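# Put the mislabeled office box in the tote by the door

## Task

Every closed box on the office desks carries a FULL or EMPTY label, and exactly one label is false. Place that one box inside the tote next to the door, with no part hanging over the tote's rim, and leave every other box on the desk it belongs to. The robot must not tip over or be left leaning, or the task fails. Anything that stays in place only because the robot is holding it at the end does not count.

## Robot and tools

ROBOT. A Hello Robot Stretch 4, about 1.6 m tall: an omni-wheel base (rim within 0.23 m of the base origin), a lift on a mast, one arm that telescopes forward, a three-joint wrist and a two-finger gripper. There is a single arm, so every joint command belongs to it. Cameras: head_camera, head_left_camera, head_right_camera (fisheye) and wrist_camera. An occasional outside shove may nudge a loose object.

FRAMES. Base frame: origin on the floor below the base centre, x forward, y left, z up. hand_pose is reported in this frame and marks a point between the open fingertips; the printed value may be slightly off. Odometry frame is the base frame as it was when the scene began. base_odometry integrates wheel turns only, so slipping looks like travel; heading runs -3.142 to 3.142, positive to the left.

execute_actions. Argument "actions": a list holding one action or none (none just reports state and images). Optional "cameras": list of camera names, or "all"; left out or null gives all, [] gives none, an unknown name rejects the call. An action contains "base", "joints" or both, optionally "pace" and "contact_limits"; or only "end_of_arm". Motions in one action start together but may finish at different times.
- "base": exactly one key, each a relative offset from where the base last measured itself. translate_m: straight drive in metres, forward positive, -2 to 2. strafe_m: sideways in metres, left positive, -2 to 2. rotate_rad: turn in place in radians, counter-clockwise positive, -3.2 to 3.2.
- "joints": absolute targets by name (one object for the single arm, any subset): lift_m 0 to 1.2; arm_m 0 to 0.55 (extension); wrist_yaw_rad -1.134 to 4.276 (0 forward, positive left, 3.14 stowed back, above 3.4 the arm may interfere); wrist_pitch_rad -1.117 to 4.259 (0 level, 1.57 pointing down); wrist_roll_rad -1.117 to 4.259 (0 fingers level, positive clockwise viewed from behind); gripper_m -0.038 to 0.141 (fingertip gap; negative squeezes the tips together). Done tolerances: ±0.004 lift, arm, gripper; ±0.02 yaw and roll; ±0.05 pitch. Joint targets past a limit are clipped and flagged; other bad values or unknown keys refuse the whole call.
- "pace": "slow", "default", "fast", "max". Base speed up to 0.1/0.3/0.4/0.6 m/s and 1/2/3/4 rad/s; with lift_m above 0.2 these are reduced, down to 0.3 m/s and 1 rad/s at 1.2.
- "contact_limits": {"arm_m": value} from 0 (gentlest) to 0.75 (firmest), default 0.5.
- {"end_of_arm": "enable_torque"} re-powers wrist or gripper motors that shut off; they hold their current position.
An action may not exceed 15 s. A joint or base you omit may still be driving toward an earlier target without the status showing it. If a result reports a stop, later calls in that same reply are skipped.

wait: "seconds" 0 to 10; commands nothing and returns state and images. zoom_image: "camera" and "region" [x0, y0, x1, y1] in pixels of that camera's latest full image, at most 504 by 504. finished_scene: "scene" number; ends the scene irreversibly once the last command is held, and reports success and the next task.

RESULTS. lidar_m: 12 distances in metres from the base origin, 30-degree sectors starting straight ahead and going counter-clockwise (4th left, 7th behind, 10th right); "-" is nothing seen or closer than 0.25 m. It sees from roughly 0.15 m up to robot height, so tabletops register; it misses clear objects, thin legs and much behind. wrist_depth_mm: 7x7 grid of median depths, 100 to 2000 mm, "-" invalid; the robot's own body shows. turned_by_wheels vs turned_by_imu differing by over about 0.1 rad suggests a collision or slip; heading error is roughly their difference. base_tilt in degrees (forward and right positive), with a fixed bias up to about 1.5. motor_effort in percent, positive toward higher joint values, peak in brackets; wheel_0..2 positive means turning right. base_status and joint_status: "done"; "off_target" (may still be pushing); "contact_stop_at_<key>" (hit something; that part goes slack, a lift may sink, wheels may roll); "limit_stop_at_<name>"; "torque_fault" (wrist motor went limp, needs enable_torque). "limit_stop_at_tilt" means leaning over 6 degrees; lift, arm and wheels go slack. on_its_own lists uncommanded effects; its "held at" is a target, not the position.

GRIPPING. Close to a gripper_m smaller than the object's width; going further below squeezes harder and pulls the object toward the wrist by up to a third of the difference. Readings and "done" do not confirm a grasp; a firm squeeze shows in gripper_m effort. If tips snag on a surface, raise the lift. A level gripper carrying over about 2 kg, or a gripper pressed by base or arm motion, causes a torque fault.

SELF-COLLISION. "limit_stop_at_own_body" may occur with pitch below -0.2 combined with roll below -0.4 or above 4. To unfold at the start, send lift_m 0.4 with wrist_yaw_rad 0.

AVOID. Turning or driving with over 1 kg held and arm_m above 0.2, especially fast; strong steady pushes or pulls, particularly high up or with high contact limits; driving onto low objects (changed base_tilt); dropping, slamming or knocking items. Use the camera calibration (K, distortion, T_world_to_cam mapping base frame to camera) to locate things, allowing for small errors that grow for the wrist camera with the arm extended.

Each tool is called after "Call:" by a JSON object that holds its "name" and its "arguments".

## Session

Call:
{"name": "execute_actions", "arguments": {"actions": []}}

Scene clock: 0.00 s.
base_odometry: x=+0.000 y=+0.000 heading=+0.000 (m, m, rad; odometry frame)
turned_by_wheels: +0.000 (rad since the last result)
turned_by_imu: +0.000 (rad since the last result)
base_tilt: forward=-0.3 right=-0.3 (deg)
lidar_m: 1.41 1.70 1.68 1.91 1.35 1.32 2.44 1.44 1.41 1.87 0.93 1.00
base_status: not commanded
joint_positions: lift_m=+0.214 arm_m=-0.001 wrist_yaw_rad=+3.144 wrist_pitch_rad=-0.005 wrist_roll_rad=-0.015 gripper_m=+0.057
joint_status: not commanded
motor_effort: lift_m=+20 arm_m=+0 wrist_yaw_rad=+0 wrist_pitch_rad=-7 wrist_roll_rad=+0 gripper_m=-2 wheel_0=+0 wheel_1=+0 wheel_2=+0 (%)
hand_pose: x=-0.1192 y=+0.0868 z=+0.3940 quat_wxyz=(-0.001, +0.002, -0.008, +1.000) (m; base frame)
wrist_depth_mm: - 139 151 - - 1863 1205 / - 109 138 - - 1576 1708 / - 113 139 - - - 1756 / - 133 171 - - - 1756 / 195 - - - - - 1756 / 214 1464 198 1336 198 1229 1205 / 215 1042 946 554 960 854 891
pictures: head_camera, head_left_camera, head_right_camera, wrist_camera
Images, in order (width x height): head_camera 420x560, head_left_camera 420x672, head_right_camera 420x672, wrist_camera 616x392.

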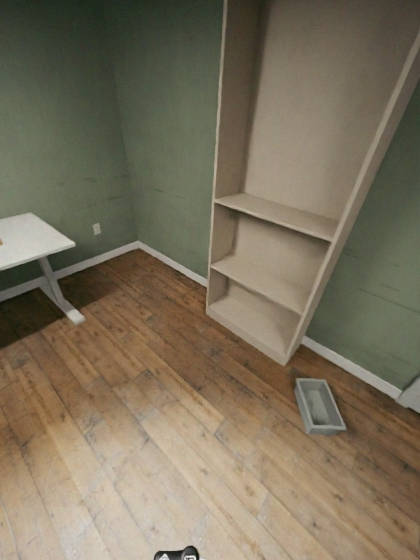

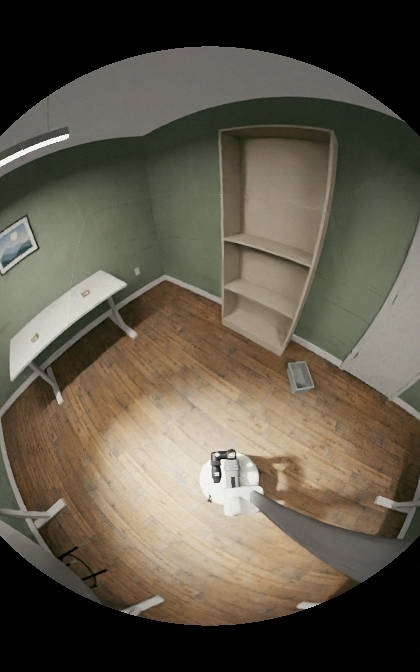

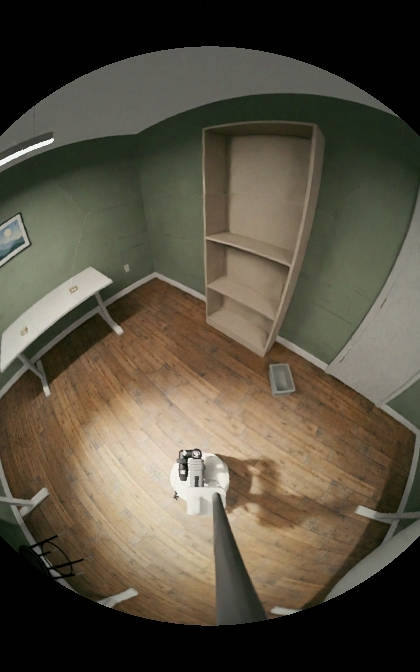

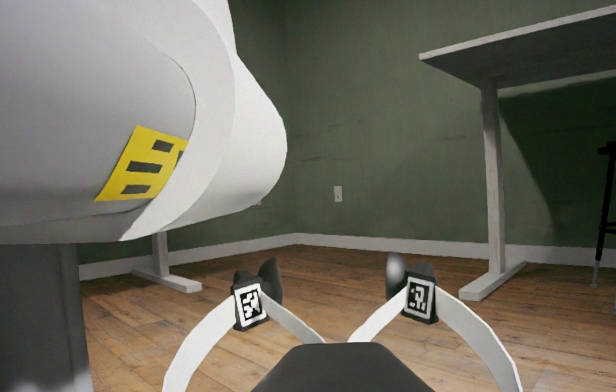

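Call:
{"name": "execute_actions", "arguments": {"actions": [{"base":{"rotate_rad":0.95},"joints":{"lift_m":0.75,"wrist_yaw_rad":0,"gripper_m":0.14},"pace":"fast"}]}}

Call:
{"name": "execute_actions", "arguments": {"actions": [{"base":{"translate_m":0.7},"pace":"fast"}]}}

Scene clock: 3.67 s.
base_odometry: x=+0.000 y=+0.000 heading=+0.950 (m, m, rad; odometry frame)
turned_by_wheels: +0.950 (rad since the last result)
turned_by_imu: +0.952 (rad since the last result)
base_tilt: forward=-0.2 right=-0.3 (deg)
lidar_m: 1.67 1.83 1.40 1.33 1.44 1.48 1.48 2.02 1.59 0.95 1.37 1.74
base_status: done
joint_positions: lift_m=+0.750 arm_m=-0.001 wrist_yaw_rad=+0.000 wrist_pitch_rad=-0.005 wrist_roll_rad=-0.015 gripper_m=+0.140
joint_status: all done
motor_effort: lift_m=+24(26) arm_m=-1(0) wrist_yaw_rad=+0(7) wrist_pitch_rad=-6(7) wrist_roll_rad=+0(1) gripper_m=+0(3) wheel_0=+1(5) wheel_1=+1(6) wheel_2=+1(7) (%)
hand_pose: x=+0.4581 y=-0.0873 z=+0.9293 quat_wxyz=(+1.000, -0.008, -0.002, +0.000) (m; base frame)
wrist_depth_mm: - - - - - - - / - - - - - - - / - - - - - - - / - - - - - - - / - - - - - 1537 - / - - 217 - - 1708 - / - - - 143 - 1863 1921
pictures: head_camera, head_left_camera, head_right_camera, wrist_camera
camera_calibration (this result's frames):
wrist_camera: T_world_to_cam=[[0.0450642, -0.998577, -0.0285222, -0.0645081], [-0.0124451, 0.0279878, -0.999531, 0.992425], [0.998907, 0.045398, -0.0111661, -0.218426], [0, 0, 0, 1]] pos_world=[0.233445, -0.082276, 0.98768]
Images, in order (width x height): head_camera 420x560, head_left_camera 420x672, head_right_camera 420x672, wrist_camera 616x392.

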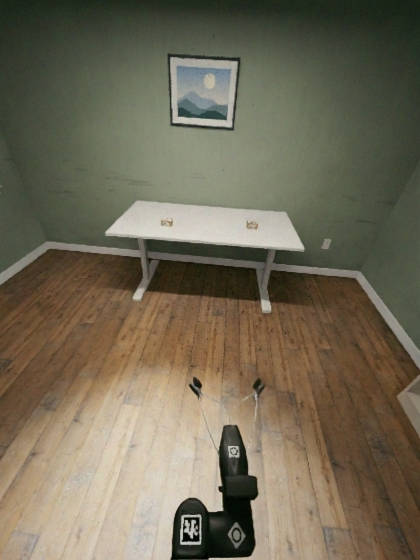

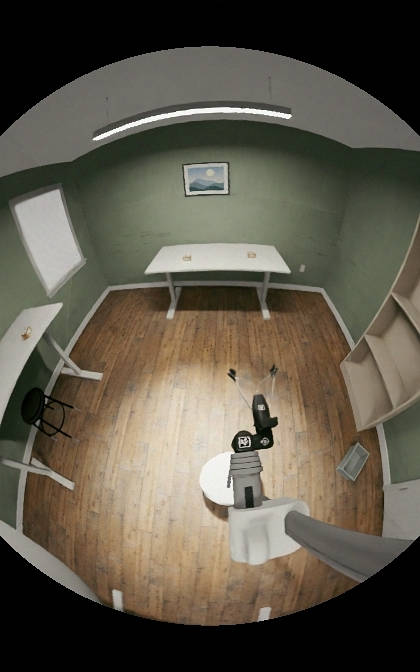

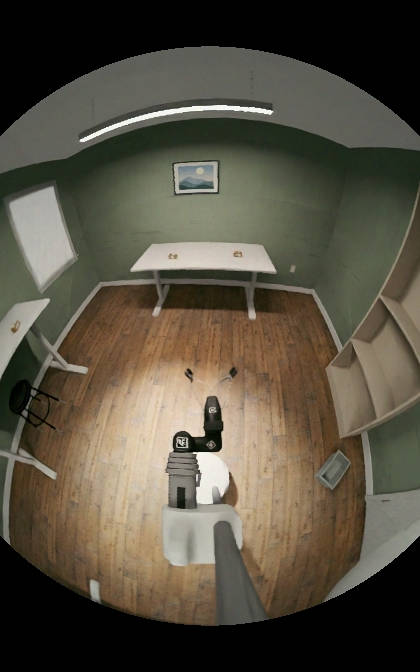

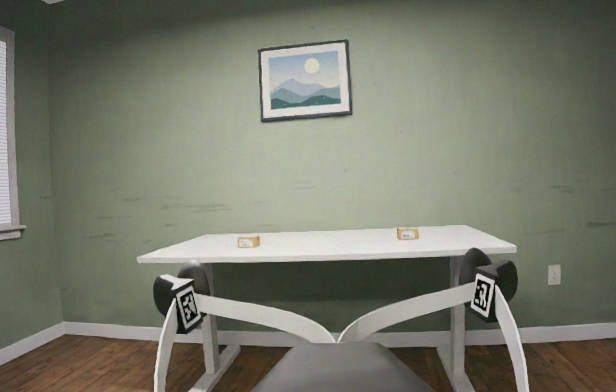

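Scene clock: 6.90 s.
base_odometry: x=+0.407 y=+0.570 heading=+0.950 (m, m, rad; odometry frame)
turned_by_wheels: +0.000 (rad since the last result)
turned_by_imu: +0.001 (rad since the last result)
base_tilt: forward=-0.3 right=-0.3 (deg)
lidar_m: 0.98 1.07 1.35 1.25 1.41 2.22 2.94 2.12 1.25 1.32 1.76 1.01
base_status: done
joint_positions: lift_m=+0.750 arm_m=-0.001 wrist_yaw_rad=+0.000 wrist_pitch_rad=-0.005 wrist_roll_rad=-0.015 gripper_m=+0.140
joint_status: not commanded
motor_effort: lift_m=+23(23) arm_m=-1(0) wrist_yaw_rad=+0(1) wrist_pitch_rad=-6(7) wrist_roll_rad=+1(1) gripper_m=+1(2) wheel_0=+0(5) wheel_1=+0(5) wheel_2=+0(10) (%)
hand_pose: x=+0.4580 y=-0.0874 z=+0.9293 quat_wxyz=(+1.000, -0.008, -0.002, +0.000) (m; base frame)
wrist_depth_mm: 1756 1661 1618 1499 1464 1430 1397 / 1756 1661 1576 1537 1464 1430 1397 / 1808 1708 1618 1499 1537 1430 1430 / 1756 1708 1576 1576 1499 1430 1366 / 1756 1708 1618 1499 1397 1281 1397 / 1756 854 217 831 809 715 842 / 1756 1708 1618 143 1499 1537 1430
pictures: head_camera, head_left_camera, head_right_camera, wrist_camera
camera_calibration (this result's frames):
wrist_camera: T_world_to_cam=[[0.0447415, -0.998591, -0.0285221, -0.0644525], [-0.0124358, 0.0279917, -0.999531, 0.992454], [0.998921, 0.0450752, -0.0111659, -0.218428], [0, 0, 0, 1]] pos_world=[0.233418, -0.0822966, 0.987711]
Images, in order (width x height): head_camera 420x560, head_left_camera 420x672, head_right_camera 420x672, wrist_camera 616x392.

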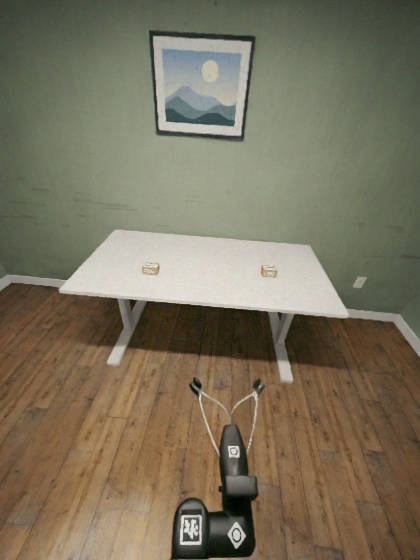

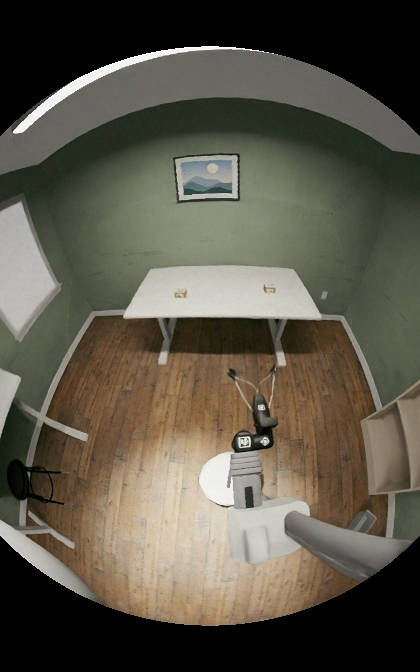

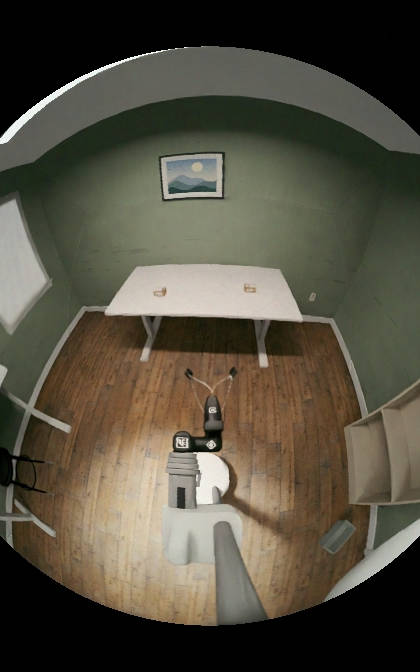

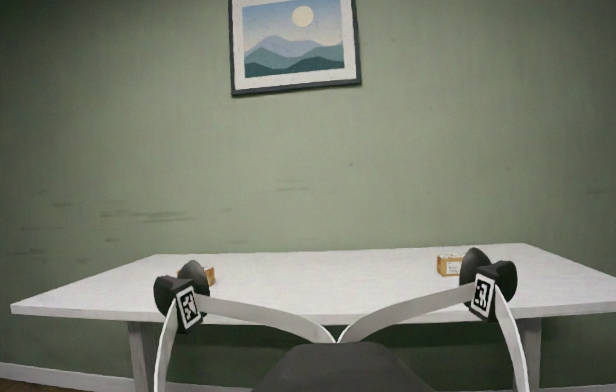

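Call:
{"name": "execute_actions", "arguments": {"actions": [{"base":{"translate_m":0.45},"joints":{"wrist_pitch_rad":0.4},"pace":"fast"}], "cameras": []}}

Call:
{"name": "execute_actions", "arguments": {"actions": [{"base":{"strafe_m":-0.31},"joints":{"arm_m":0.15},"pace":"fast"}], "cameras": ["head_camera","wrist_camera"]}}

Scene clock: 10.67 s.
base_odometry: x=+0.669 y=+0.936 heading=+0.950 (m, m, rad; odometry frame)
turned_by_wheels: +0.000 (rad since the last result)
turned_by_imu: +0.001 (rad since the last result)
base_tilt: forward=-0.3 right=-0.3 (deg)
lidar_m: 0.54 0.60 0.91 1.27 1.32 1.94 3.39 1.58 1.40 1.33 0.73 0.56
base_status: done
joint_positions: lift_m=+0.750 arm_m=-0.001 wrist_yaw_rad=+0.000 wrist_pitch_rad=+0.402 wrist_roll_rad=-0.015 gripper_m=+0.140
joint_status: all done
motor_effort: lift_m=+23(23) arm_m=+0(0) wrist_yaw_rad=+0(1) wrist_pitch_rad=-5(7) wrist_roll_rad=+2(1) gripper_m=+2(3) wheel_0=-1(5) wheel_1=+0(3) wheel_2=+1(12) (%)
hand_pose: x=+0.4350 y=-0.0874 z=+0.8151 quat_wxyz=(+0.980, -0.007, +0.200, +0.002) (m; base frame)
wrist_depth_mm: 1118 1078 1060 1008 991 960 946 / 1205 1138 1098 1078 1060 1008 976 / 1008 904 854 798 768 732 621 / 603 591 569 549 535 517 504 / 452 445 436 424 413 397 387 / 1366 1008 217 1281 379 210 1160 / 1205 1042 1229 143 1138 1078 891
pictures: none
No camera images: the call's "cameras" was empty. Leave "cameras" out to get every camera's image.

Scene clock: 12.73 s.
base_odometry: x=+0.921 y=+0.755 heading=+0.950 (m, m, rad; odometry frame)
turned_by_wheels: +0.000 (rad since the last result)
turned_by_imu: +0.001 (rad since the last result)
base_tilt: forward=-0.4 right=-0.4 (deg)
lidar_m: 0.48 0.55 0.84 1.58 1.66 2.79 3.42 1.37 1.09 1.05 1.48 0.55
base_status: done
joint_positions: lift_m=+0.750 arm_m=+0.149 wrist_yaw_rad=+0.000 wrist_pitch_rad=+0.402 wrist_roll_rad=-0.015 gripper_m=+0.140
joint_status: all done
motor_effort: lift_m=+23(23) arm_m=+7(10) wrist_yaw_rad=+0(1) wrist_pitch_rad=-6(5) wrist_roll_rad=+1(1) gripper_m=+2(0) wheel_0=+0(10) wheel_1=+0(9) wheel_2=+0(2) (%)
hand_pose: x=+0.5853 y=-0.0874 z=+0.8151 quat_wxyz=(+0.980, -0.007, +0.200, +0.002) (m; base frame)
wrist_depth_mm: 917 917 878 842 842 798 788 / 991 976 931 917 891 842 842 / 991 904 842 798 759 723 878 / 621 591 569 492 484 512 496 / 449 445 433 421 407 394 384 / 353 338 216 342 307 209 310 / 300 290 293 143 282 271 270
pictures: head_camera, wrist_camera
camera_calibration (this result's frames):
wrist_camera: T_world_to_cam=[[0.0298636, -0.99859, -0.0438836, -0.0521609], [-0.406844, 0.0279584, -0.91307, 1.04023], [0.913009, 0.0451213, -0.405435, 0.0248469], [0, 0, 0, 1]] pos_world=[0.402084, -0.0822917, 0.957588]
Images, in order (width x height): head_camera 420x560, wrist_camera 616x392.

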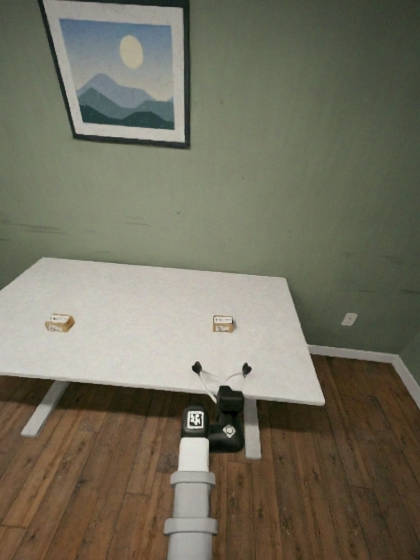

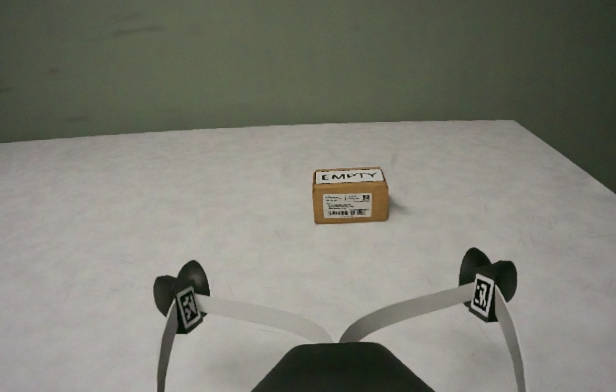

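Call:
{"name": "execute_actions", "arguments": {"actions": [{"base":{"strafe_m":-0.02},"joints":{"arm_m":0.37,"lift_m":0.705}}], "cameras": ["head_camera","wrist_camera"]}}

Scene clock: 15.33 s.
base_odometry: x=+0.937 y=+0.744 heading=+0.950 (m, m, rad; odometry frame)
turned_by_wheels: +0.000 (rad since the last result)
turned_by_imu: +0.001 (rad since the last result)
base_tilt: forward=-0.2 right=-0.4 (deg)
lidar_m: 0.51 0.55 0.82 1.60 1.68 2.83 3.43 1.37 1.05 1.06 1.43 0.54
base_status: done
joint_positions: lift_m=+0.705 arm_m=+0.369 wrist_yaw_rad=+0.000 wrist_pitch_rad=+0.402 wrist_roll_rad=-0.015 gripper_m=+0.140
joint_status: all done
motor_effort: lift_m=+17(23) arm_m=+6(7) wrist_yaw_rad=+0(1) wrist_pitch_rad=-5(6) wrist_roll_rad=+1(1) gripper_m=+0(1) wheel_0=+0(8) wheel_1=+0(4) wheel_2=+1(0) (%)
hand_pose: x=+0.8053 y=-0.0874 z=+0.7706 quat_wxyz=(+0.980, -0.007, +0.200, +0.002) (m; base frame)
wrist_depth_mm: 723 707 691 654 640 621 609 / 768 732 715 699 668 661 627 / 798 732 676 647 615 585 574 / 500 473 462 445 427 413 402 / 364 357 349 249 257 317 310 / 286 272 217 246 242 209 251 / 241 233 235 143 227 217 -
pictures: head_camera, wrist_camera
camera_calibration (this result's frames):
wrist_camera: T_world_to_cam=[[0.0298937, -0.998589, -0.0438843, -0.0606988], [-0.406866, 0.0279457, -0.91306, 1.08912], [0.912998, 0.0451497, -0.405457, -0.194024], [0, 0, 0, 1]] pos_world=[0.622084, -0.0822891, 0.913097]
Images, in order (width x height): head_camera 420x560, wrist_camera 616x392.

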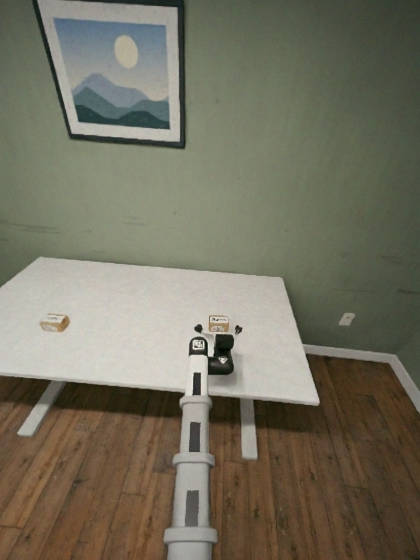

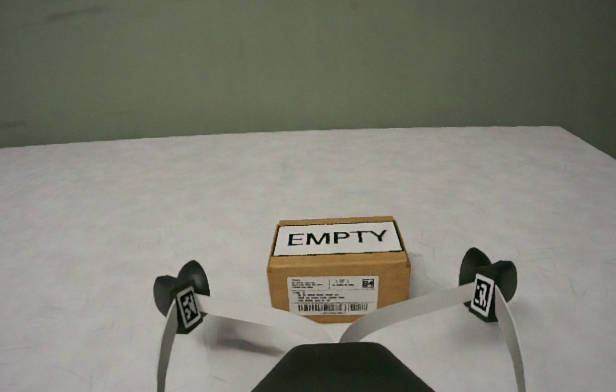

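Call:
{"name": "execute_actions", "arguments": {"actions": [{"joints":{"arm_m":0.405,"lift_m":0.695}}], "cameras": []}}

Call:
{"name": "execute_actions", "arguments": {"actions": [{"joints":{"gripper_m":0.04}}], "cameras": []}}

Call:
{"name": "execute_actions", "arguments": {"actions": [{"joints":{"lift_m":0.72}}], "cameras": ["wrist_camera"]}}

Scene clock: 17.00 s.
base_odometry: x=+0.937 y=+0.744 heading=+0.950 (m, m, rad; odometry frame)
turned_by_wheels: +0.000 (rad since the last result)
turned_by_imu: +0.001 (rad since the last result)
base_tilt: forward=-0.3 right=-0.4 (deg)
lidar_m: 0.51 0.58 0.83 1.61 1.72 2.82 3.43 1.38 1.06 1.04 1.45 0.53
base_status: not commanded
joint_positions: lift_m=+0.695 arm_m=+0.404 wrist_yaw_rad=+0.000 wrist_pitch_rad=+0.402 wrist_roll_rad=-0.015 gripper_m=+0.140
joint_status: all done
motor_effort: lift_m=+17(19) arm_m=+7(8) wrist_yaw_rad=+0(1) wrist_pitch_rad=-6(6) wrist_roll_rad=+1(2) gripper_m=+1(2) wheel_0=+0(0) wheel_1=+0(0) wheel_2=+1(0) (%)
hand_pose: x=+0.8403 y=-0.0874 z=+0.7606 quat_wxyz=(+0.980, -0.007, +0.200, +0.002) (m; base frame)
wrist_depth_mm: 683 661 647 634 615 585 580 / 723 707 691 668 647 627 609 / 759 691 640 609 580 554 544 / 469 452 439 421 404 392 379 / 345 338 329 230 236 298 293 / 270 257 205 204 199 210 238 / 229 221 224 143 215 206 -
pictures: none
No camera images: the call's "cameras" was empty. Leave "cameras" out to get every camera's image.

Scene clock: 19.00 s.
base_odometry: x=+0.937 y=+0.744 heading=+0.950 (m, m, rad; odometry frame)
turned_by_wheels: +0.000 (rad since the last result)
turned_by_imu: +0.001 (rad since the last result)
base_tilt: forward=-0.2 right=-0.2 (deg)
lidar_m: 0.50 0.55 0.85 1.58 1.66 2.78 3.42 1.34 1.04 1.06 1.46 0.53
base_status: not commanded
joint_positions: lift_m=+0.695 arm_m=+0.404 wrist_yaw_rad=+0.000 wrist_pitch_rad=+0.402 wrist_roll_rad=-0.015 gripper_m=+0.041
joint_status: all done
motor_effort: lift_m=+17(17) arm_m=+6(6) wrist_yaw_rad=+0(1) wrist_pitch_rad=-5(6) wrist_roll_rad=+2(0) gripper_m=-23(24) wheel_0=+1(0) wheel_1=+0(0) wheel_2=+0(0) (%)
hand_pose: x=+0.8403 y=-0.0874 z=+0.7606 quat_wxyz=(+0.980, -0.007, +0.200, +0.002) (m; base frame)
wrist_depth_mm: 676 668 654 627 609 597 580 / 723 715 683 668 647 627 609 / 768 691 647 609 574 554 539 / 477 452 436 421 407 392 382 / 343 336 329 219 216 301 293 / 271 267 189 191 188 180 238 / 229 220 219 139 200 206 -
pictures: none
No camera images: the call's "cameras" was empty. Leave "cameras" out to get every camera's image.

Scene clock: 19.87 s.
base_odometry: x=+0.937 y=+0.744 heading=+0.950 (m, m, rad; odometry frame)
turned_by_wheels: +0.000 (rad since the last result)
turned_by_imu: +0.000 (rad since the last result)
base_tilt: forward=-0.3 right=-0.4 (deg)
lidar_m: 0.51 0.57 0.85 1.58 1.68 2.83 3.41 1.36 1.06 1.05 1.44 0.54
base_status: not commanded
joint_positions: lift_m=+0.720 arm_m=+0.404 wrist_yaw_rad=+0.000 wrist_pitch_rad=+0.402 wrist_roll_rad=-0.015 gripper_m=+0.041
joint_status: all done
motor_effort: lift_m=+24(22) arm_m=+6(6) wrist_yaw_rad=+0(0) wrist_pitch_rad=-5(5) wrist_roll_rad=+0(3) gripper_m=-21(23) wheel_0=+0(1) wheel_1=+0(0) wheel_2=+1(1) (%)
hand_pose: x=+0.8402 y=-0.0874 z=+0.7850 quat_wxyz=(+0.980, -0.007, +0.200, +0.002) (m; base frame)
wrist_depth_mm: 683 668 647 634 609 591 580 / 732 707 691 668 654 627 609 / 778 741 707 691 668 640 621 / 539 517 492 477 459 445 430 / 392 384 373 220 216 342 334 / 307 306 189 192 188 180 268 / 260 249 248 138 200 235 -
pictures: wrist_camera
camera_calibration (this result's frames):
wrist_camera: T_world_to_cam=[[0.0298291, -0.998591, -0.0438869, -0.0610734], [-0.406947, 0.0279703, -0.913023, 1.11653], [0.912965, 0.0450943, -0.40554, -0.22005], [0, 0, 0, 1]] pos_world=[0.657088, -0.0822941, 0.927498]
Images, in order (width x height): wrist_camera 616x392.

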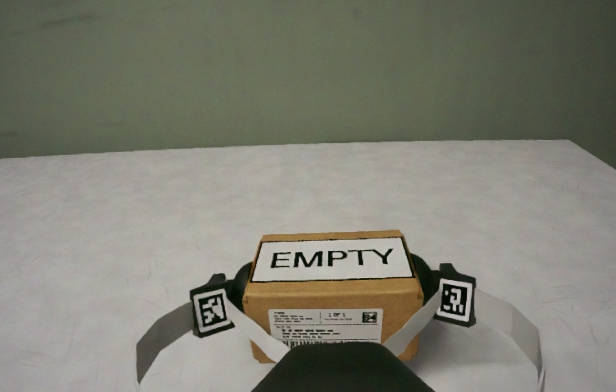

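This one reads as empty, so its label is correct.

Call:
{"name": "execute_actions", "arguments": {"actions": [{"joints":{"lift_m":0.695,"gripper_m":0.14}}], "cameras": []}}

Call:
{"name": "execute_actions", "arguments": {"actions": [{"joints":{"arm_m":0.27,"lift_m":0.71},"pace":"fast"}], "cameras": []}}

Call:
{"name": "execute_actions", "arguments": {"actions": [{"base":{"strafe_m":0.69},"pace":"fast"}], "cameras": ["head_left_camera","wrist_camera"]}}

Scene clock: 23.03 s.
base_odometry: x=+0.937 y=+0.744 heading=+0.950 (m, m, rad; odometry frame)
turned_by_wheels: +0.000 (rad since the last result)
turned_by_imu: +0.001 (rad since the last result)
base_tilt: forward=-0.3 right=-0.4 (deg)
lidar_m: 0.51 0.55 0.82 1.57 1.70 2.78 3.41 1.36 1.02 1.03 1.42 0.54
base_status: not commanded
joint_positions: lift_m=+0.695 arm_m=+0.404 wrist_yaw_rad=+0.000 wrist_pitch_rad=+0.402 wrist_roll_rad=-0.015 gripper_m=+0.140
joint_status: all done
motor_effort: lift_m=+17(24) arm_m=+6(7) wrist_yaw_rad=+0(0) wrist_pitch_rad=-7(6) wrist_roll_rad=+1(1) gripper_m=+2(22) wheel_0=+1(0) wheel_1=+0(0) wheel_2=+1(0) (%)
hand_pose: x=+0.8402 y=-0.0874 z=+0.7605 quat_wxyz=(+0.980, -0.007, +0.200, +0.002) (m; base frame)
wrist_depth_mm: 683 661 654 627 609 591 580 / 732 715 699 668 647 627 609 / 768 691 640 603 580 559 539 / 473 455 436 418 404 389 379 / 343 336 329 230 238 300 293 / 270 256 205 204 200 210 238 / 229 220 223 143 214 206 -
pictures: none
No camera images: the call's "cameras" was empty. Leave "cameras" out to get every camera's image.

Scene clock: 24.27 s.
base_odometry: x=+0.937 y=+0.744 heading=+0.950 (m, m, rad; odometry frame)
turned_by_wheels: +0.000 (rad since the last result)
turned_by_imu: +0.001 (rad since the last result)
base_tilt: forward=-0.2 right=-0.3 (deg)
lidar_m: 0.54 0.58 0.85 1.60 1.69 2.83 3.43 1.38 1.04 1.06 1.44 0.54
base_status: not commanded
joint_positions: lift_m=+0.710 arm_m=+0.271 wrist_yaw_rad=+0.000 wrist_pitch_rad=+0.402 wrist_roll_rad=-0.015 gripper_m=+0.140
joint_status: all done
motor_effort: lift_m=+23(24) arm_m=-6(7) wrist_yaw_rad=+1(0) wrist_pitch_rad=-6(6) wrist_roll_rad=+1(0) gripper_m=+1(1) wheel_0=+0(1) wheel_1=+0(0) wheel_2=+0(1) (%)
hand_pose: x=+0.7074 y=-0.0875 z=+0.7750 quat_wxyz=(+0.980, -0.007, +0.200, +0.001) (m; base frame)
wrist_depth_mm: 820 798 768 750 732 699 683 / 866 842 820 788 768 741 715 / 820 741 699 654 627 597 580 / 512 492 477 342 410 424 410 / 373 366 355 338 336 322 319 / 293 278 216 278 255 211 257 / 248 238 240 143 232 223 -
pictures: none
No camera images: the call's "cameras" was empty. Leave "cameras" out to get every camera's image.

Scene clock: 27.30 s.
base_odometry: x=+0.376 y=+1.145 heading=+0.950 (m, m, rad; odometry frame)
turned_by_wheels: +0.000 (rad since the last result)
turned_by_imu: +0.000 (rad since the last result)
base_tilt: forward=-0.3 right=-0.3 (deg)
lidar_m: 0.59 0.62 1.70 0.88 0.92 1.37 3.36 2.63 1.76 1.70 0.77 0.60
base_status: done
joint_positions: lift_m=+0.710 arm_m=+0.271 wrist_yaw_rad=+0.000 wrist_pitch_rad=+0.402 wrist_roll_rad=-0.015 gripper_m=+0.140
joint_status: not commanded
motor_effort: lift_m=+23(23) arm_m=-6(6) wrist_yaw_rad=+1(1) wrist_pitch_rad=-6(6) wrist_roll_rad=+1(1) gripper_m=+1(2) wheel_0=+0(9) wheel_1=+1(7) wheel_2=+0(0) (%)
hand_pose: x=+0.7075 y=-0.0874 z=+0.7750 quat_wxyz=(+0.980, -0.007, +0.200, +0.001) (m; base frame)
wrist_depth_mm: 878 866 831 809 788 768 750 / 946 917 891 854 831 798 788 / 1008 759 707 661 634 597 585 / 512 492 473 338 439 424 410 / 373 364 342 315 338 324 317 / 293 278 216 279 254 210 256 / 248 238 240 143 233 223 -
pictures: head_left_camera, wrist_camera
camera_calibration (this result's frames):
wrist_camera: T_world_to_cam=[[0.0296997, -0.998595, -0.0438904, -0.0574885], [-0.407052, 0.0280209, -0.912975, 1.05344], [0.912922, 0.0449808, -0.405648, -0.10275], [0, 0, 0, 1]] pos_world=[0.524316, -0.0823043, 0.917562]
Images, in order (width x height): head_left_camera 420x672, wrist_camera 616x392.

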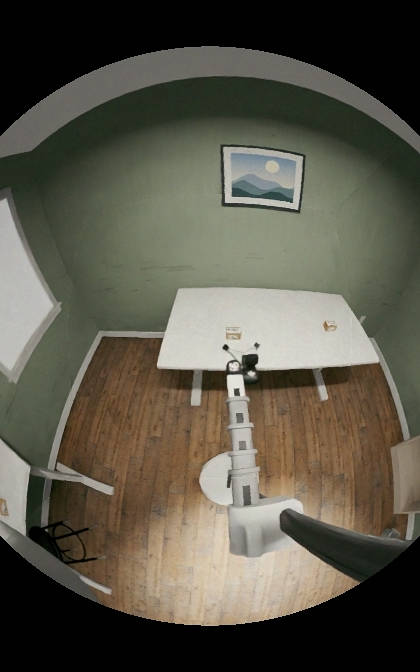

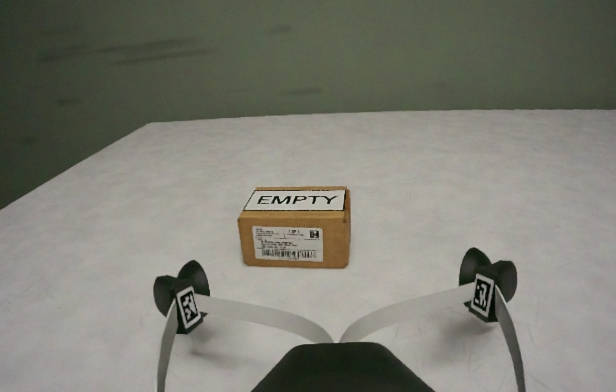

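Call:
{"name": "execute_actions", "arguments": {"actions": [{"base":{"strafe_m":0.032},"joints":{"arm_m":0.39,"lift_m":0.695}}], "cameras": []}}

Call:
{"name": "execute_actions", "arguments": {"actions": [{"joints":{"gripper_m":0.04}}], "cameras": []}}

Call:
{"name": "execute_actions", "arguments": {"actions": [{"joints":{"lift_m":0.72}}], "cameras": ["wrist_camera"]}}

Scene clock: 29.47 s.
base_odometry: x=+0.350 y=+1.164 heading=+0.950 (m, m, rad; odometry frame)
turned_by_wheels: +0.000 (rad since the last result)
turned_by_imu: +0.001 (rad since the last result)
base_tilt: forward=-0.3 right=-0.4 (deg)
lidar_m: 0.58 0.62 1.66 0.85 0.92 1.34 2.90 2.64 1.78 1.74 0.78 0.59
base_status: done
joint_positions: lift_m=+0.695 arm_m=+0.389 wrist_yaw_rad=+0.000 wrist_pitch_rad=+0.402 wrist_roll_rad=-0.015 gripper_m=+0.140
joint_status: all done
motor_effort: lift_m=+17(20) arm_m=+6(5) wrist_yaw_rad=+0(1) wrist_pitch_rad=-6(6) wrist_roll_rad=+2(2) gripper_m=+2(1) wheel_0=+1(4) wheel_1=+0(6) wheel_2=+1(1) (%)
hand_pose: x=+0.8252 y=-0.0874 z=+0.7605 quat_wxyz=(+0.980, -0.007, +0.200, +0.002) (m; base frame)
wrist_depth_mm: 768 750 732 707 691 668 640 / 831 798 778 750 732 699 691 / 878 750 640 597 580 554 535 / 477 452 433 421 404 392 382 / 343 338 329 230 236 298 293 / 270 257 205 196 190 210 238 / 229 220 220 143 201 205 -
pictures: none
No camera images: the call's "cameras" was empty. Leave "cameras" out to get every camera's image.

Scene clock: 31.47 s.
base_odometry: x=+0.350 y=+1.164 heading=+0.950 (m, m, rad; odometry frame)
turned_by_wheels: +0.000 (rad since the last result)
turned_by_imu: +0.001 (rad since the last result)
base_tilt: forward=-0.3 right=-0.3 (deg)
lidar_m: 0.55 0.61 1.65 0.87 0.92 1.42 2.92 2.67 1.77 1.75 0.79 0.57
base_status: not commanded
joint_positions: lift_m=+0.695 arm_m=+0.389 wrist_yaw_rad=+0.000 wrist_pitch_rad=+0.402 wrist_roll_rad=-0.015 gripper_m=+0.041
joint_status: all done
motor_effort: lift_m=+17(17) arm_m=+6(6) wrist_yaw_rad=+0(0) wrist_pitch_rad=-6(6) wrist_roll_rad=+1(2) gripper_m=-22(21) wheel_0=+1(1) wheel_1=+0(0) wheel_2=+0(1) (%)
hand_pose: x=+0.8252 y=-0.0874 z=+0.7605 quat_wxyz=(+0.980, -0.007, +0.200, +0.002) (m; base frame)
wrist_depth_mm: 768 750 732 715 683 661 647 / 820 798 778 759 723 699 691 / 878 750 634 609 580 554 535 / 469 452 436 418 404 389 377 / 345 338 329 220 218 300 293 / 270 267 186 183 179 180 237 / 229 220 218 137 183 207 -
pictures: none
No camera images: the call's "cameras" was empty. Leave "cameras" out to get every camera's image.

Scene clock: 32.33 s.
base_odometry: x=+0.350 y=+1.164 heading=+0.950 (m, m, rad; odometry frame)
turned_by_wheels: +0.000 (rad since the last result)
turned_by_imu: +0.000 (rad since the last result)
base_tilt: forward=-0.3 right=-0.3 (deg)
lidar_m: 0.58 0.63 1.63 0.87 0.93 1.35 2.92 2.66 1.77 1.75 0.77 0.59
base_status: not commanded
joint_positions: lift_m=+0.720 arm_m=+0.389 wrist_yaw_rad=+0.000 wrist_pitch_rad=+0.402 wrist_roll_rad=-0.015 gripper_m=+0.041
joint_status: all done
motor_effort: lift_m=+24(23) arm_m=+6(6) wrist_yaw_rad=+1(0) wrist_pitch_rad=-7(5) wrist_roll_rad=+0(2) gripper_m=-24(22) wheel_0=+1(2) wheel_1=+0(0) wheel_2=+1(0) (%)
hand_pose: x=+0.8253 y=-0.0874 z=+0.7850 quat_wxyz=(+0.980, -0.007, +0.200, +0.002) (m; base frame)
wrist_depth_mm: 768 759 723 723 691 668 654 / 820 798 778 750 723 699 683 / 891 831 732 699 661 627 615 / 569 512 492 473 455 445 433 / 392 384 375 220 219 342 334 / 307 304 186 183 179 180 270 / 259 249 248 137 183 235 -
pictures: wrist_camera
camera_calibration (this result's frames):
wrist_camera: T_world_to_cam=[[0.0298938, -0.998589, -0.0438882, -0.0606612], [-0.406986, 0.0279433, -0.913007, 1.11044], [0.912945, 0.0451551, -0.405577, -0.206317], [0, 0, 0, 1]] pos_world=[0.642102, -0.0822886, 0.927497]
Images, in order (width x height): wrist_camera 616x392.

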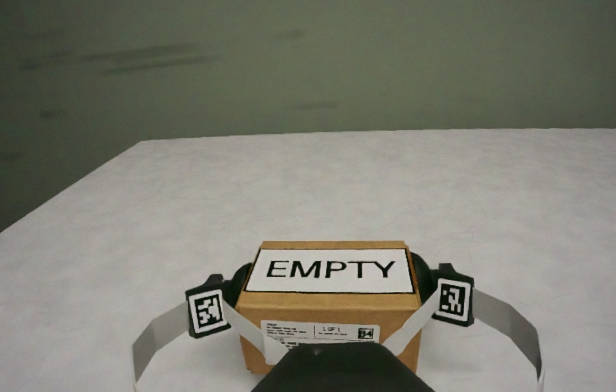

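Call:
{"name": "execute_actions", "arguments": {"actions": [{"joints":{"lift_m":0.695,"gripper_m":0.14}}], "cameras": []}}

Call:
{"name": "execute_actions", "arguments": {"actions": [{"base":{"translate_m":-0.4},"joints":{"arm_m":0.0,"lift_m":0.77},"pace":"fast"}], "cameras": []}}

Call:
{"name": "execute_actions", "arguments": {"actions": [{"base":{"rotate_rad":1.48},"pace":"fast"}]}}

Scene clock: 35.47 s.
base_odometry: x=+0.350 y=+1.164 heading=+0.950 (m, m, rad; odometry frame)
turned_by_wheels: +0.000 (rad since the last result)
turned_by_imu: +0.001 (rad since the last result)
base_tilt: forward=-0.4 right=-0.4 (deg)
lidar_m: 0.58 0.61 1.62 0.87 0.92 1.39 2.92 2.66 1.78 1.76 0.78 0.57
base_status: not commanded
joint_positions: lift_m=+0.695 arm_m=+0.389 wrist_yaw_rad=+0.000 wrist_pitch_rad=+0.402 wrist_roll_rad=-0.015 gripper_m=+0.140
joint_status: all done
motor_effort: lift_m=+17(20) arm_m=+6(6) wrist_yaw_rad=+0(0) wrist_pitch_rad=-7(6) wrist_roll_rad=+0(0) gripper_m=+2(21) wheel_0=+1(1) wheel_1=+0(0) wheel_2=+1(1) (%)
hand_pose: x=+0.8253 y=-0.0874 z=+0.7605 quat_wxyz=(+0.980, -0.007, +0.200, +0.002) (m; base frame)
wrist_depth_mm: 778 759 723 715 691 668 647 / 809 788 778 750 732 699 683 / 878 741 647 609 580 549 539 / 473 452 436 418 402 389 379 / 345 338 330 230 237 300 294 / 270 256 205 195 190 210 237 / 229 220 219 143 201 205 -
pictures: none
No camera images: the call's "cameras" was empty. Leave "cameras" out to get every camera's image.

Scene clock: 37.90 s.
base_odometry: x=+0.117 y=+0.838 heading=+0.950 (m, m, rad; odometry frame)
turned_by_wheels: +0.000 (rad since the last result)
turned_by_imu: +0.002 (rad since the last result)
base_tilt: forward=-0.3 right=-0.3 (deg)
lidar_m: 0.96 1.03 0.91 0.89 0.91 1.38 2.96 2.61 1.58 1.69 1.32 0.98
base_status: done
joint_positions: lift_m=+0.770 arm_m=+0.001 wrist_yaw_rad=+0.000 wrist_pitch_rad=+0.402 wrist_roll_rad=-0.015 gripper_m=+0.140
joint_status: all done
motor_effort: lift_m=+23(27) arm_m=-6(2) wrist_yaw_rad=+1(1) wrist_pitch_rad=-7(7) wrist_roll_rad=+2(2) gripper_m=+0(3) wheel_0=+1(4) wheel_1=+1(6) wheel_2=-1(9) (%)
hand_pose: x=+0.4374 y=-0.0875 z=+0.8350 quat_wxyz=(+0.980, -0.007, +0.200, +0.001) (m; base frame)
wrist_depth_mm: 1499 1499 1464 1397 1366 1281 1281 / 1618 1576 1499 1464 1397 1366 1308 / 1756 1661 917 866 831 788 768 / 1808 1863 1708 1708 1661 1618 1499 / 1863 1808 1708 1661 1661 1576 1537 / 1464 1397 217 1430 1281 210 1281 / 1255 1205 1160 143 1160 1118 1098
pictures: none
No camera images: the call's "cameras" was empty. Leave "cameras" out to get every camera's image.

Scene clock: 39.80 s.
base_odometry: x=+0.117 y=+0.838 heading=+2.431 (m, m, rad; odometry frame)
turned_by_wheels: +1.480 (rad since the last result)
turned_by_imu: +1.482 (rad since the last result)
base_tilt: forward=-0.3 right=-0.3 (deg)
lidar_m: 0.87 0.91 1.24 2.13 2.24 1.62 1.73 1.41 1.01 0.97 1.01 1.75
base_status: done
joint_positions: lift_m=+0.770 arm_m=+0.001 wrist_yaw_rad=+0.000 wrist_pitch_rad=+0.402 wrist_roll_rad=-0.015 gripper_m=+0.140
joint_status: not commanded
motor_effort: lift_m=+23(23) arm_m=-6(6) wrist_yaw_rad=+0(1) wrist_pitch_rad=-6(6) wrist_roll_rad=+0(2) gripper_m=+0(1) wheel_0=+0(5) wheel_1=+1(5) wheel_2=+1(5) (%)
hand_pose: x=+0.4375 y=-0.0874 z=+0.8350 quat_wxyz=(+0.980, -0.007, +0.200, +0.002) (m; base frame)
wrist_depth_mm: 1308 1308 723 842 1281 1255 1255 / 1205 1430 1397 1397 1366 1336 1366 / 1499 1499 1464 1499 1464 1430 1430 / 1576 1118 1576 1537 1576 1537 1499 / 1661 1576 1661 1661 1618 1661 1576 / 1464 1308 217 1336 1229 210 1255 / 1255 1205 1160 143 1138 1118 1098
pictures: head_camera, head_left_camera, head_right_camera, wrist_camera
camera_calibration (this result's frames):
wrist_camera: T_world_to_cam=[[0.0298814, -0.998589, -0.0438922, -0.0468655], [-0.407107, 0.0279459, -0.912953, 0.998298], [0.912891, 0.0451492, -0.405698, 0.168139], [0, 0, 0, 1]] pos_world=[0.254323, -0.0822892, 0.977556]
Images, in order (width x height): head_camera 420x560, head_left_camera 420x672, head_right_camera 420x672, wrist_camera 616x392.

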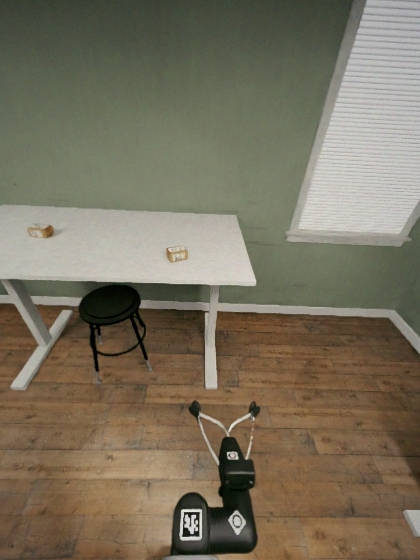

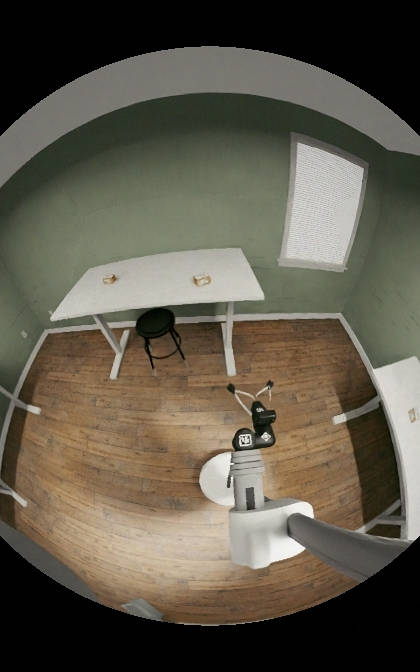

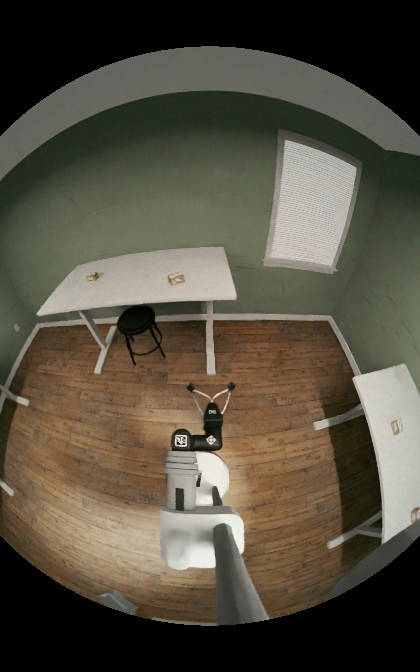

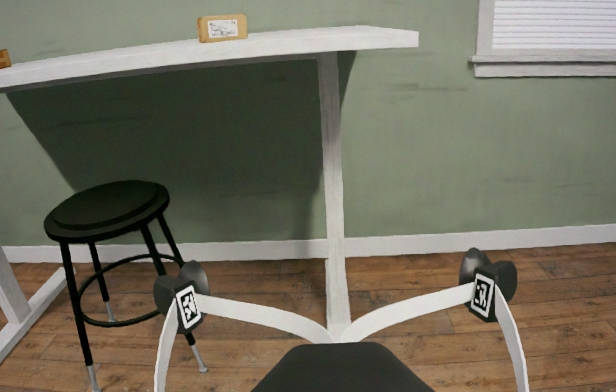

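Call:
{"name": "execute_actions", "arguments": {"actions": [{"base":{"rotate_rad":0.2},"joints":{"lift_m":0.97},"pace":"fast"}], "cameras": []}}

Call:
{"name": "execute_actions", "arguments": {"actions": [{"base":{"translate_m":0.3},"joints":{"arm_m":0.17},"pace":"fast"}], "cameras": ["head_camera","wrist_camera"]}}

Scene clock: 42.23 s.
base_odometry: x=+0.117 y=+0.838 heading=+2.631 (m, m, rad; odometry frame)
turned_by_wheels: +0.200 (rad since the last result)
turned_by_imu: +0.201 (rad since the last result)
base_tilt: forward=-0.2 right=-0.3 (deg)
lidar_m: 0.87 1.00 2.14 2.14 2.44 1.61 1.72 1.21 0.95 0.96 1.99 0.88
base_status: done
joint_positions: lift_m=+0.970 arm_m=+0.001 wrist_yaw_rad=+0.000 wrist_pitch_rad=+0.402 wrist_roll_rad=-0.015 gripper_m=+0.140
joint_status: all done
motor_effort: lift_m=+23(24) arm_m=-6(6) wrist_yaw_rad=+0(0) wrist_pitch_rad=-6(6) wrist_roll_rad=+1(1) gripper_m=+0(0) wheel_0=-1(4) wheel_1=+0(6) wheel_2=+2(6) (%)
hand_pose: x=+0.4375 y=-0.0874 z=+1.0350 quat_wxyz=(+0.980, -0.007, +0.200, +0.002) (m; base frame)
wrist_depth_mm: 1618 1464 1397 1336 1281 1205 1160 / 1661 1537 1430 1397 1308 1255 1205 / 946 878 809 768 732 715 1308 / 1921 1863 1708 1618 1499 1464 1308 / - 1863 1138 1756 1618 1464 1430 / 1708 1576 216 1661 1229 209 1499 / 1464 1397 1430 143 1366 1336 1336
pictures: none
No camera images: the call's "cameras" was empty. Leave "cameras" out to get every camera's image.

Scene clock: 44.57 s.
base_odometry: x=-0.145 y=+0.985 heading=+2.631 (m, m, rad; odometry frame)
turned_by_wheels: +0.000 (rad since the last result)
turned_by_imu: +0.001 (rad since the last result)
base_tilt: forward=-0.4 right=-0.4 (deg)
lidar_m: 0.59 0.64 1.05 2.05 2.34 1.86 2.01 1.25 1.04 1.04 1.65 0.58
base_status: done
joint_positions: lift_m=+0.970 arm_m=+0.169 wrist_yaw_rad=+0.000 wrist_pitch_rad=+0.402 wrist_roll_rad=-0.015 gripper_m=+0.140
joint_status: all done
motor_effort: lift_m=+23(23) arm_m=+6(8) wrist_yaw_rad=+0(1) wrist_pitch_rad=-6(6) wrist_roll_rad=+0(0) gripper_m=+1(2) wheel_0=+0(4) wheel_1=+0(5) wheel_2=+1(9) (%)
hand_pose: x=+0.6053 y=-0.0874 z=+1.0351 quat_wxyz=(+0.980, -0.007, +0.200, +0.002) (m; base frame)
wrist_depth_mm: 1078 1025 991 917 878 831 798 / 1160 1078 1025 976 931 891 831 / 931 866 809 750 715 707 798 / 591 569 549 504 500 492 477 / 430 424 410 377 379 375 368 / 338 322 217 324 294 211 297 / 1229 307 286 143 270 257 -
pictures: head_camera, wrist_camera
camera_calibration (this result's frames):
wrist_camera: T_world_to_cam=[[0.0299559, -0.998587, -0.0438848, -0.0431358], [-0.40688, 0.0279202, -0.913055, 1.24925], [0.91299, 0.0452073, -0.405469, 0.095776], [0, 0, 0, 1]] pos_world=[0.422145, -0.0822839, 1.17758]
Images, in order (width x height): head_camera 420x560, wrist_camera 616x392.

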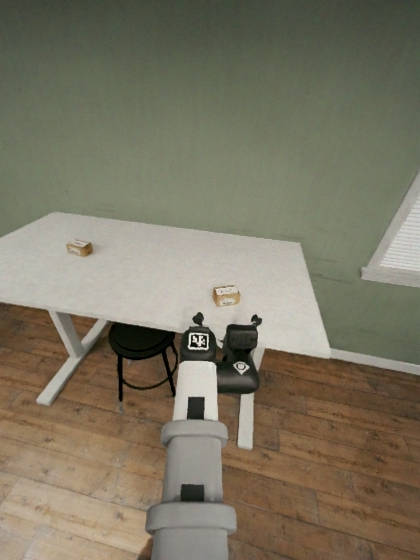

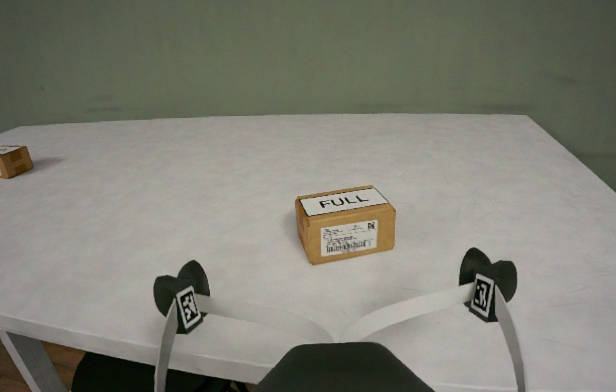

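Call:
{"name": "execute_actions", "arguments": {"actions": [{"base":{"strafe_m":-0.012},"joints":{"arm_m":0.345,"lift_m":0.927}}], "cameras": ["wrist_camera"]}}

Call:
{"name": "execute_actions", "arguments": {"actions": [{"joints":{"gripper_m":0.03}}], "cameras": []}}

Call:
{"name": "execute_actions", "arguments": {"actions": [{"joints":{"lift_m":0.95}}], "cameras": ["wrist_camera"]}}

Scene clock: 47.53 s.
base_odometry: x=-0.139 y=+0.995 heading=+2.631 (m, m, rad; odometry frame)
turned_by_wheels: +0.000 (rad since the last result)
turned_by_imu: +0.001 (rad since the last result)
base_tilt: forward=-0.3 right=-0.3 (deg)
lidar_m: 0.58 0.67 1.12 2.10 2.42 1.95 2.03 1.29 1.03 0.99 1.66 0.58
base_status: done
joint_positions: lift_m=+0.927 arm_m=+0.344 wrist_yaw_rad=+0.000 wrist_pitch_rad=+0.402 wrist_roll_rad=-0.015 gripper_m=+0.140
joint_status: all done
motor_effort: lift_m=+17(23) arm_m=+7(8) wrist_yaw_rad=+0(1) wrist_pitch_rad=-6(6) wrist_roll_rad=+2(0) gripper_m=+1(1) wheel_0=+0(7) wheel_1=+1(9) wheel_2=+1(1) (%)
hand_pose: x=+0.7803 y=-0.0874 z=+0.9926 quat_wxyz=(+0.980, -0.007, +0.200, +0.002) (m; base frame)
wrist_depth_mm: 904 854 798 759 732 699 654 / 960 904 854 809 768 723 683 / 768 707 647 609 591 559 544 / 480 459 439 427 410 394 384 / 349 342 332 235 283 303 294 / 273 260 205 192 196 210 240 / 231 223 224 143 211 208 -
pictures: wrist_camera
camera_calibration (this result's frames):
wrist_camera: T_world_to_cam=[[0.0298922, -0.998589, -0.0438851, -0.0502084], [-0.406892, 0.0279458, -0.913049, 1.28163], [0.912987, 0.0451496, -0.405483, -0.0811677], [0, 0, 0, 1]] pos_world=[0.597093, -0.0822891, 1.13508]
Images, in order (width x height): wrist_camera 616x392.

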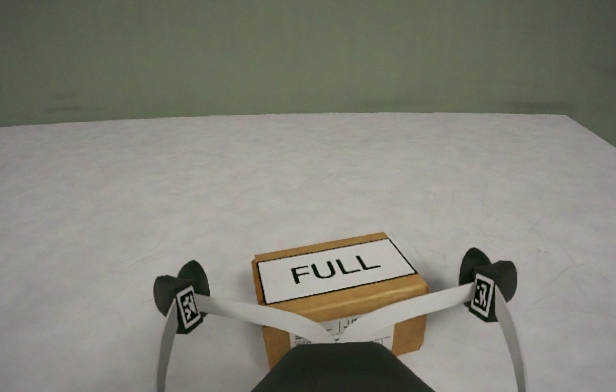

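Scene clock: 49.63 s.
base_odometry: x=-0.139 y=+0.995 heading=+2.631 (m, m, rad; odometry frame)
turned_by_wheels: +0.000 (rad since the last result)
turned_by_imu: +0.001 (rad since the last result)
base_tilt: forward=-0.3 right=-0.3 (deg)
lidar_m: 0.61 0.65 1.10 2.11 2.38 1.93 1.99 1.27 1.01 1.00 1.66 0.58
base_status: not commanded
joint_positions: lift_m=+0.927 arm_m=+0.344 wrist_yaw_rad=+0.000 wrist_pitch_rad=+0.402 wrist_roll_rad=-0.015 gripper_m=+0.031
joint_status: all done
motor_effort: lift_m=+17(17) arm_m=+7(6) wrist_yaw_rad=+0(0) wrist_pitch_rad=-6(6) wrist_roll_rad=+0(1) gripper_m=-26(26) wheel_0=+0(0) wheel_1=+1(1) wheel_2=+1(1) (%)
hand_pose: x=+0.7803 y=-0.0874 z=+0.9926 quat_wxyz=(+0.980, -0.007, +0.200, +0.002) (m; base frame)
wrist_depth_mm: 904 842 809 768 732 683 654 / 976 904 866 820 759 732 691 / 759 699 654 615 580 559 544 / 477 459 442 424 407 394 387 / 347 342 332 221 217 304 297 / 272 270 185 178 179 177 244 / 231 215 221 137 183 210 -
pictures: none
No camera images: the call's "cameras" was empty. Leave "cameras" out to get every camera's image.

Scene clock: 50.47 s.
base_odometry: x=-0.139 y=+0.995 heading=+2.631 (m, m, rad; odometry frame)
turned_by_wheels: +0.000 (rad since the last result)
turned_by_imu: +0.000 (rad since the last result)
base_tilt: forward=-0.3 right=-0.2 (deg)
lidar_m: 0.58 0.66 1.07 2.10 2.37 1.89 2.02 1.29 1.01 1.00 1.68 0.57
base_status: not commanded
joint_positions: lift_m=+0.950 arm_m=+0.344 wrist_yaw_rad=+0.000 wrist_pitch_rad=+0.402 wrist_roll_rad=-0.015 gripper_m=+0.031
joint_status: all done
motor_effort: lift_m=+24(25) arm_m=+6(6) wrist_yaw_rad=+0(0) wrist_pitch_rad=-7(6) wrist_roll_rad=+1(1) gripper_m=-27(26) wheel_0=+1(0) wheel_1=+1(1) wheel_2=+1(1) (%)
hand_pose: x=+0.7803 y=-0.0874 z=+1.0150 quat_wxyz=(+0.980, -0.007, +0.200, +0.002) (m; base frame)
wrist_depth_mm: 904 842 809 768 732 691 661 / 960 904 854 809 768 723 691 / 854 778 741 691 654 627 609 / 535 517 496 473 459 445 433 / 392 384 375 222 217 342 334 / 307 306 185 178 179 176 276 / 260 240 250 137 183 236 -
pictures: wrist_camera
camera_calibration (this result's frames):
wrist_camera: T_world_to_cam=[[0.0298917, -0.998589, -0.0438857, -0.0492229], [-0.406904, 0.0279459, -0.913043, 1.30212], [0.912982, 0.0451497, -0.405495, -0.0720554], [0, 0, 0, 1]] pos_world=[0.597095, -0.0822891, 1.15751]
Images, in order (width x height): wrist_camera 616x392.

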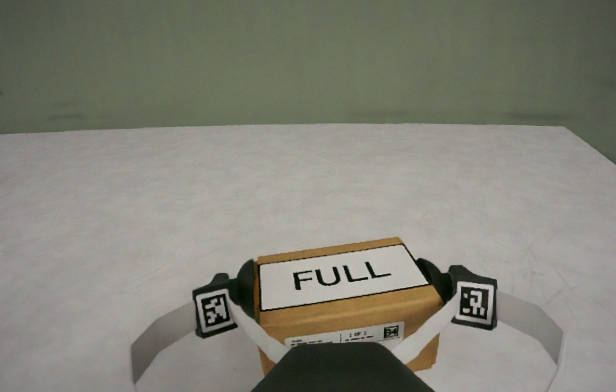

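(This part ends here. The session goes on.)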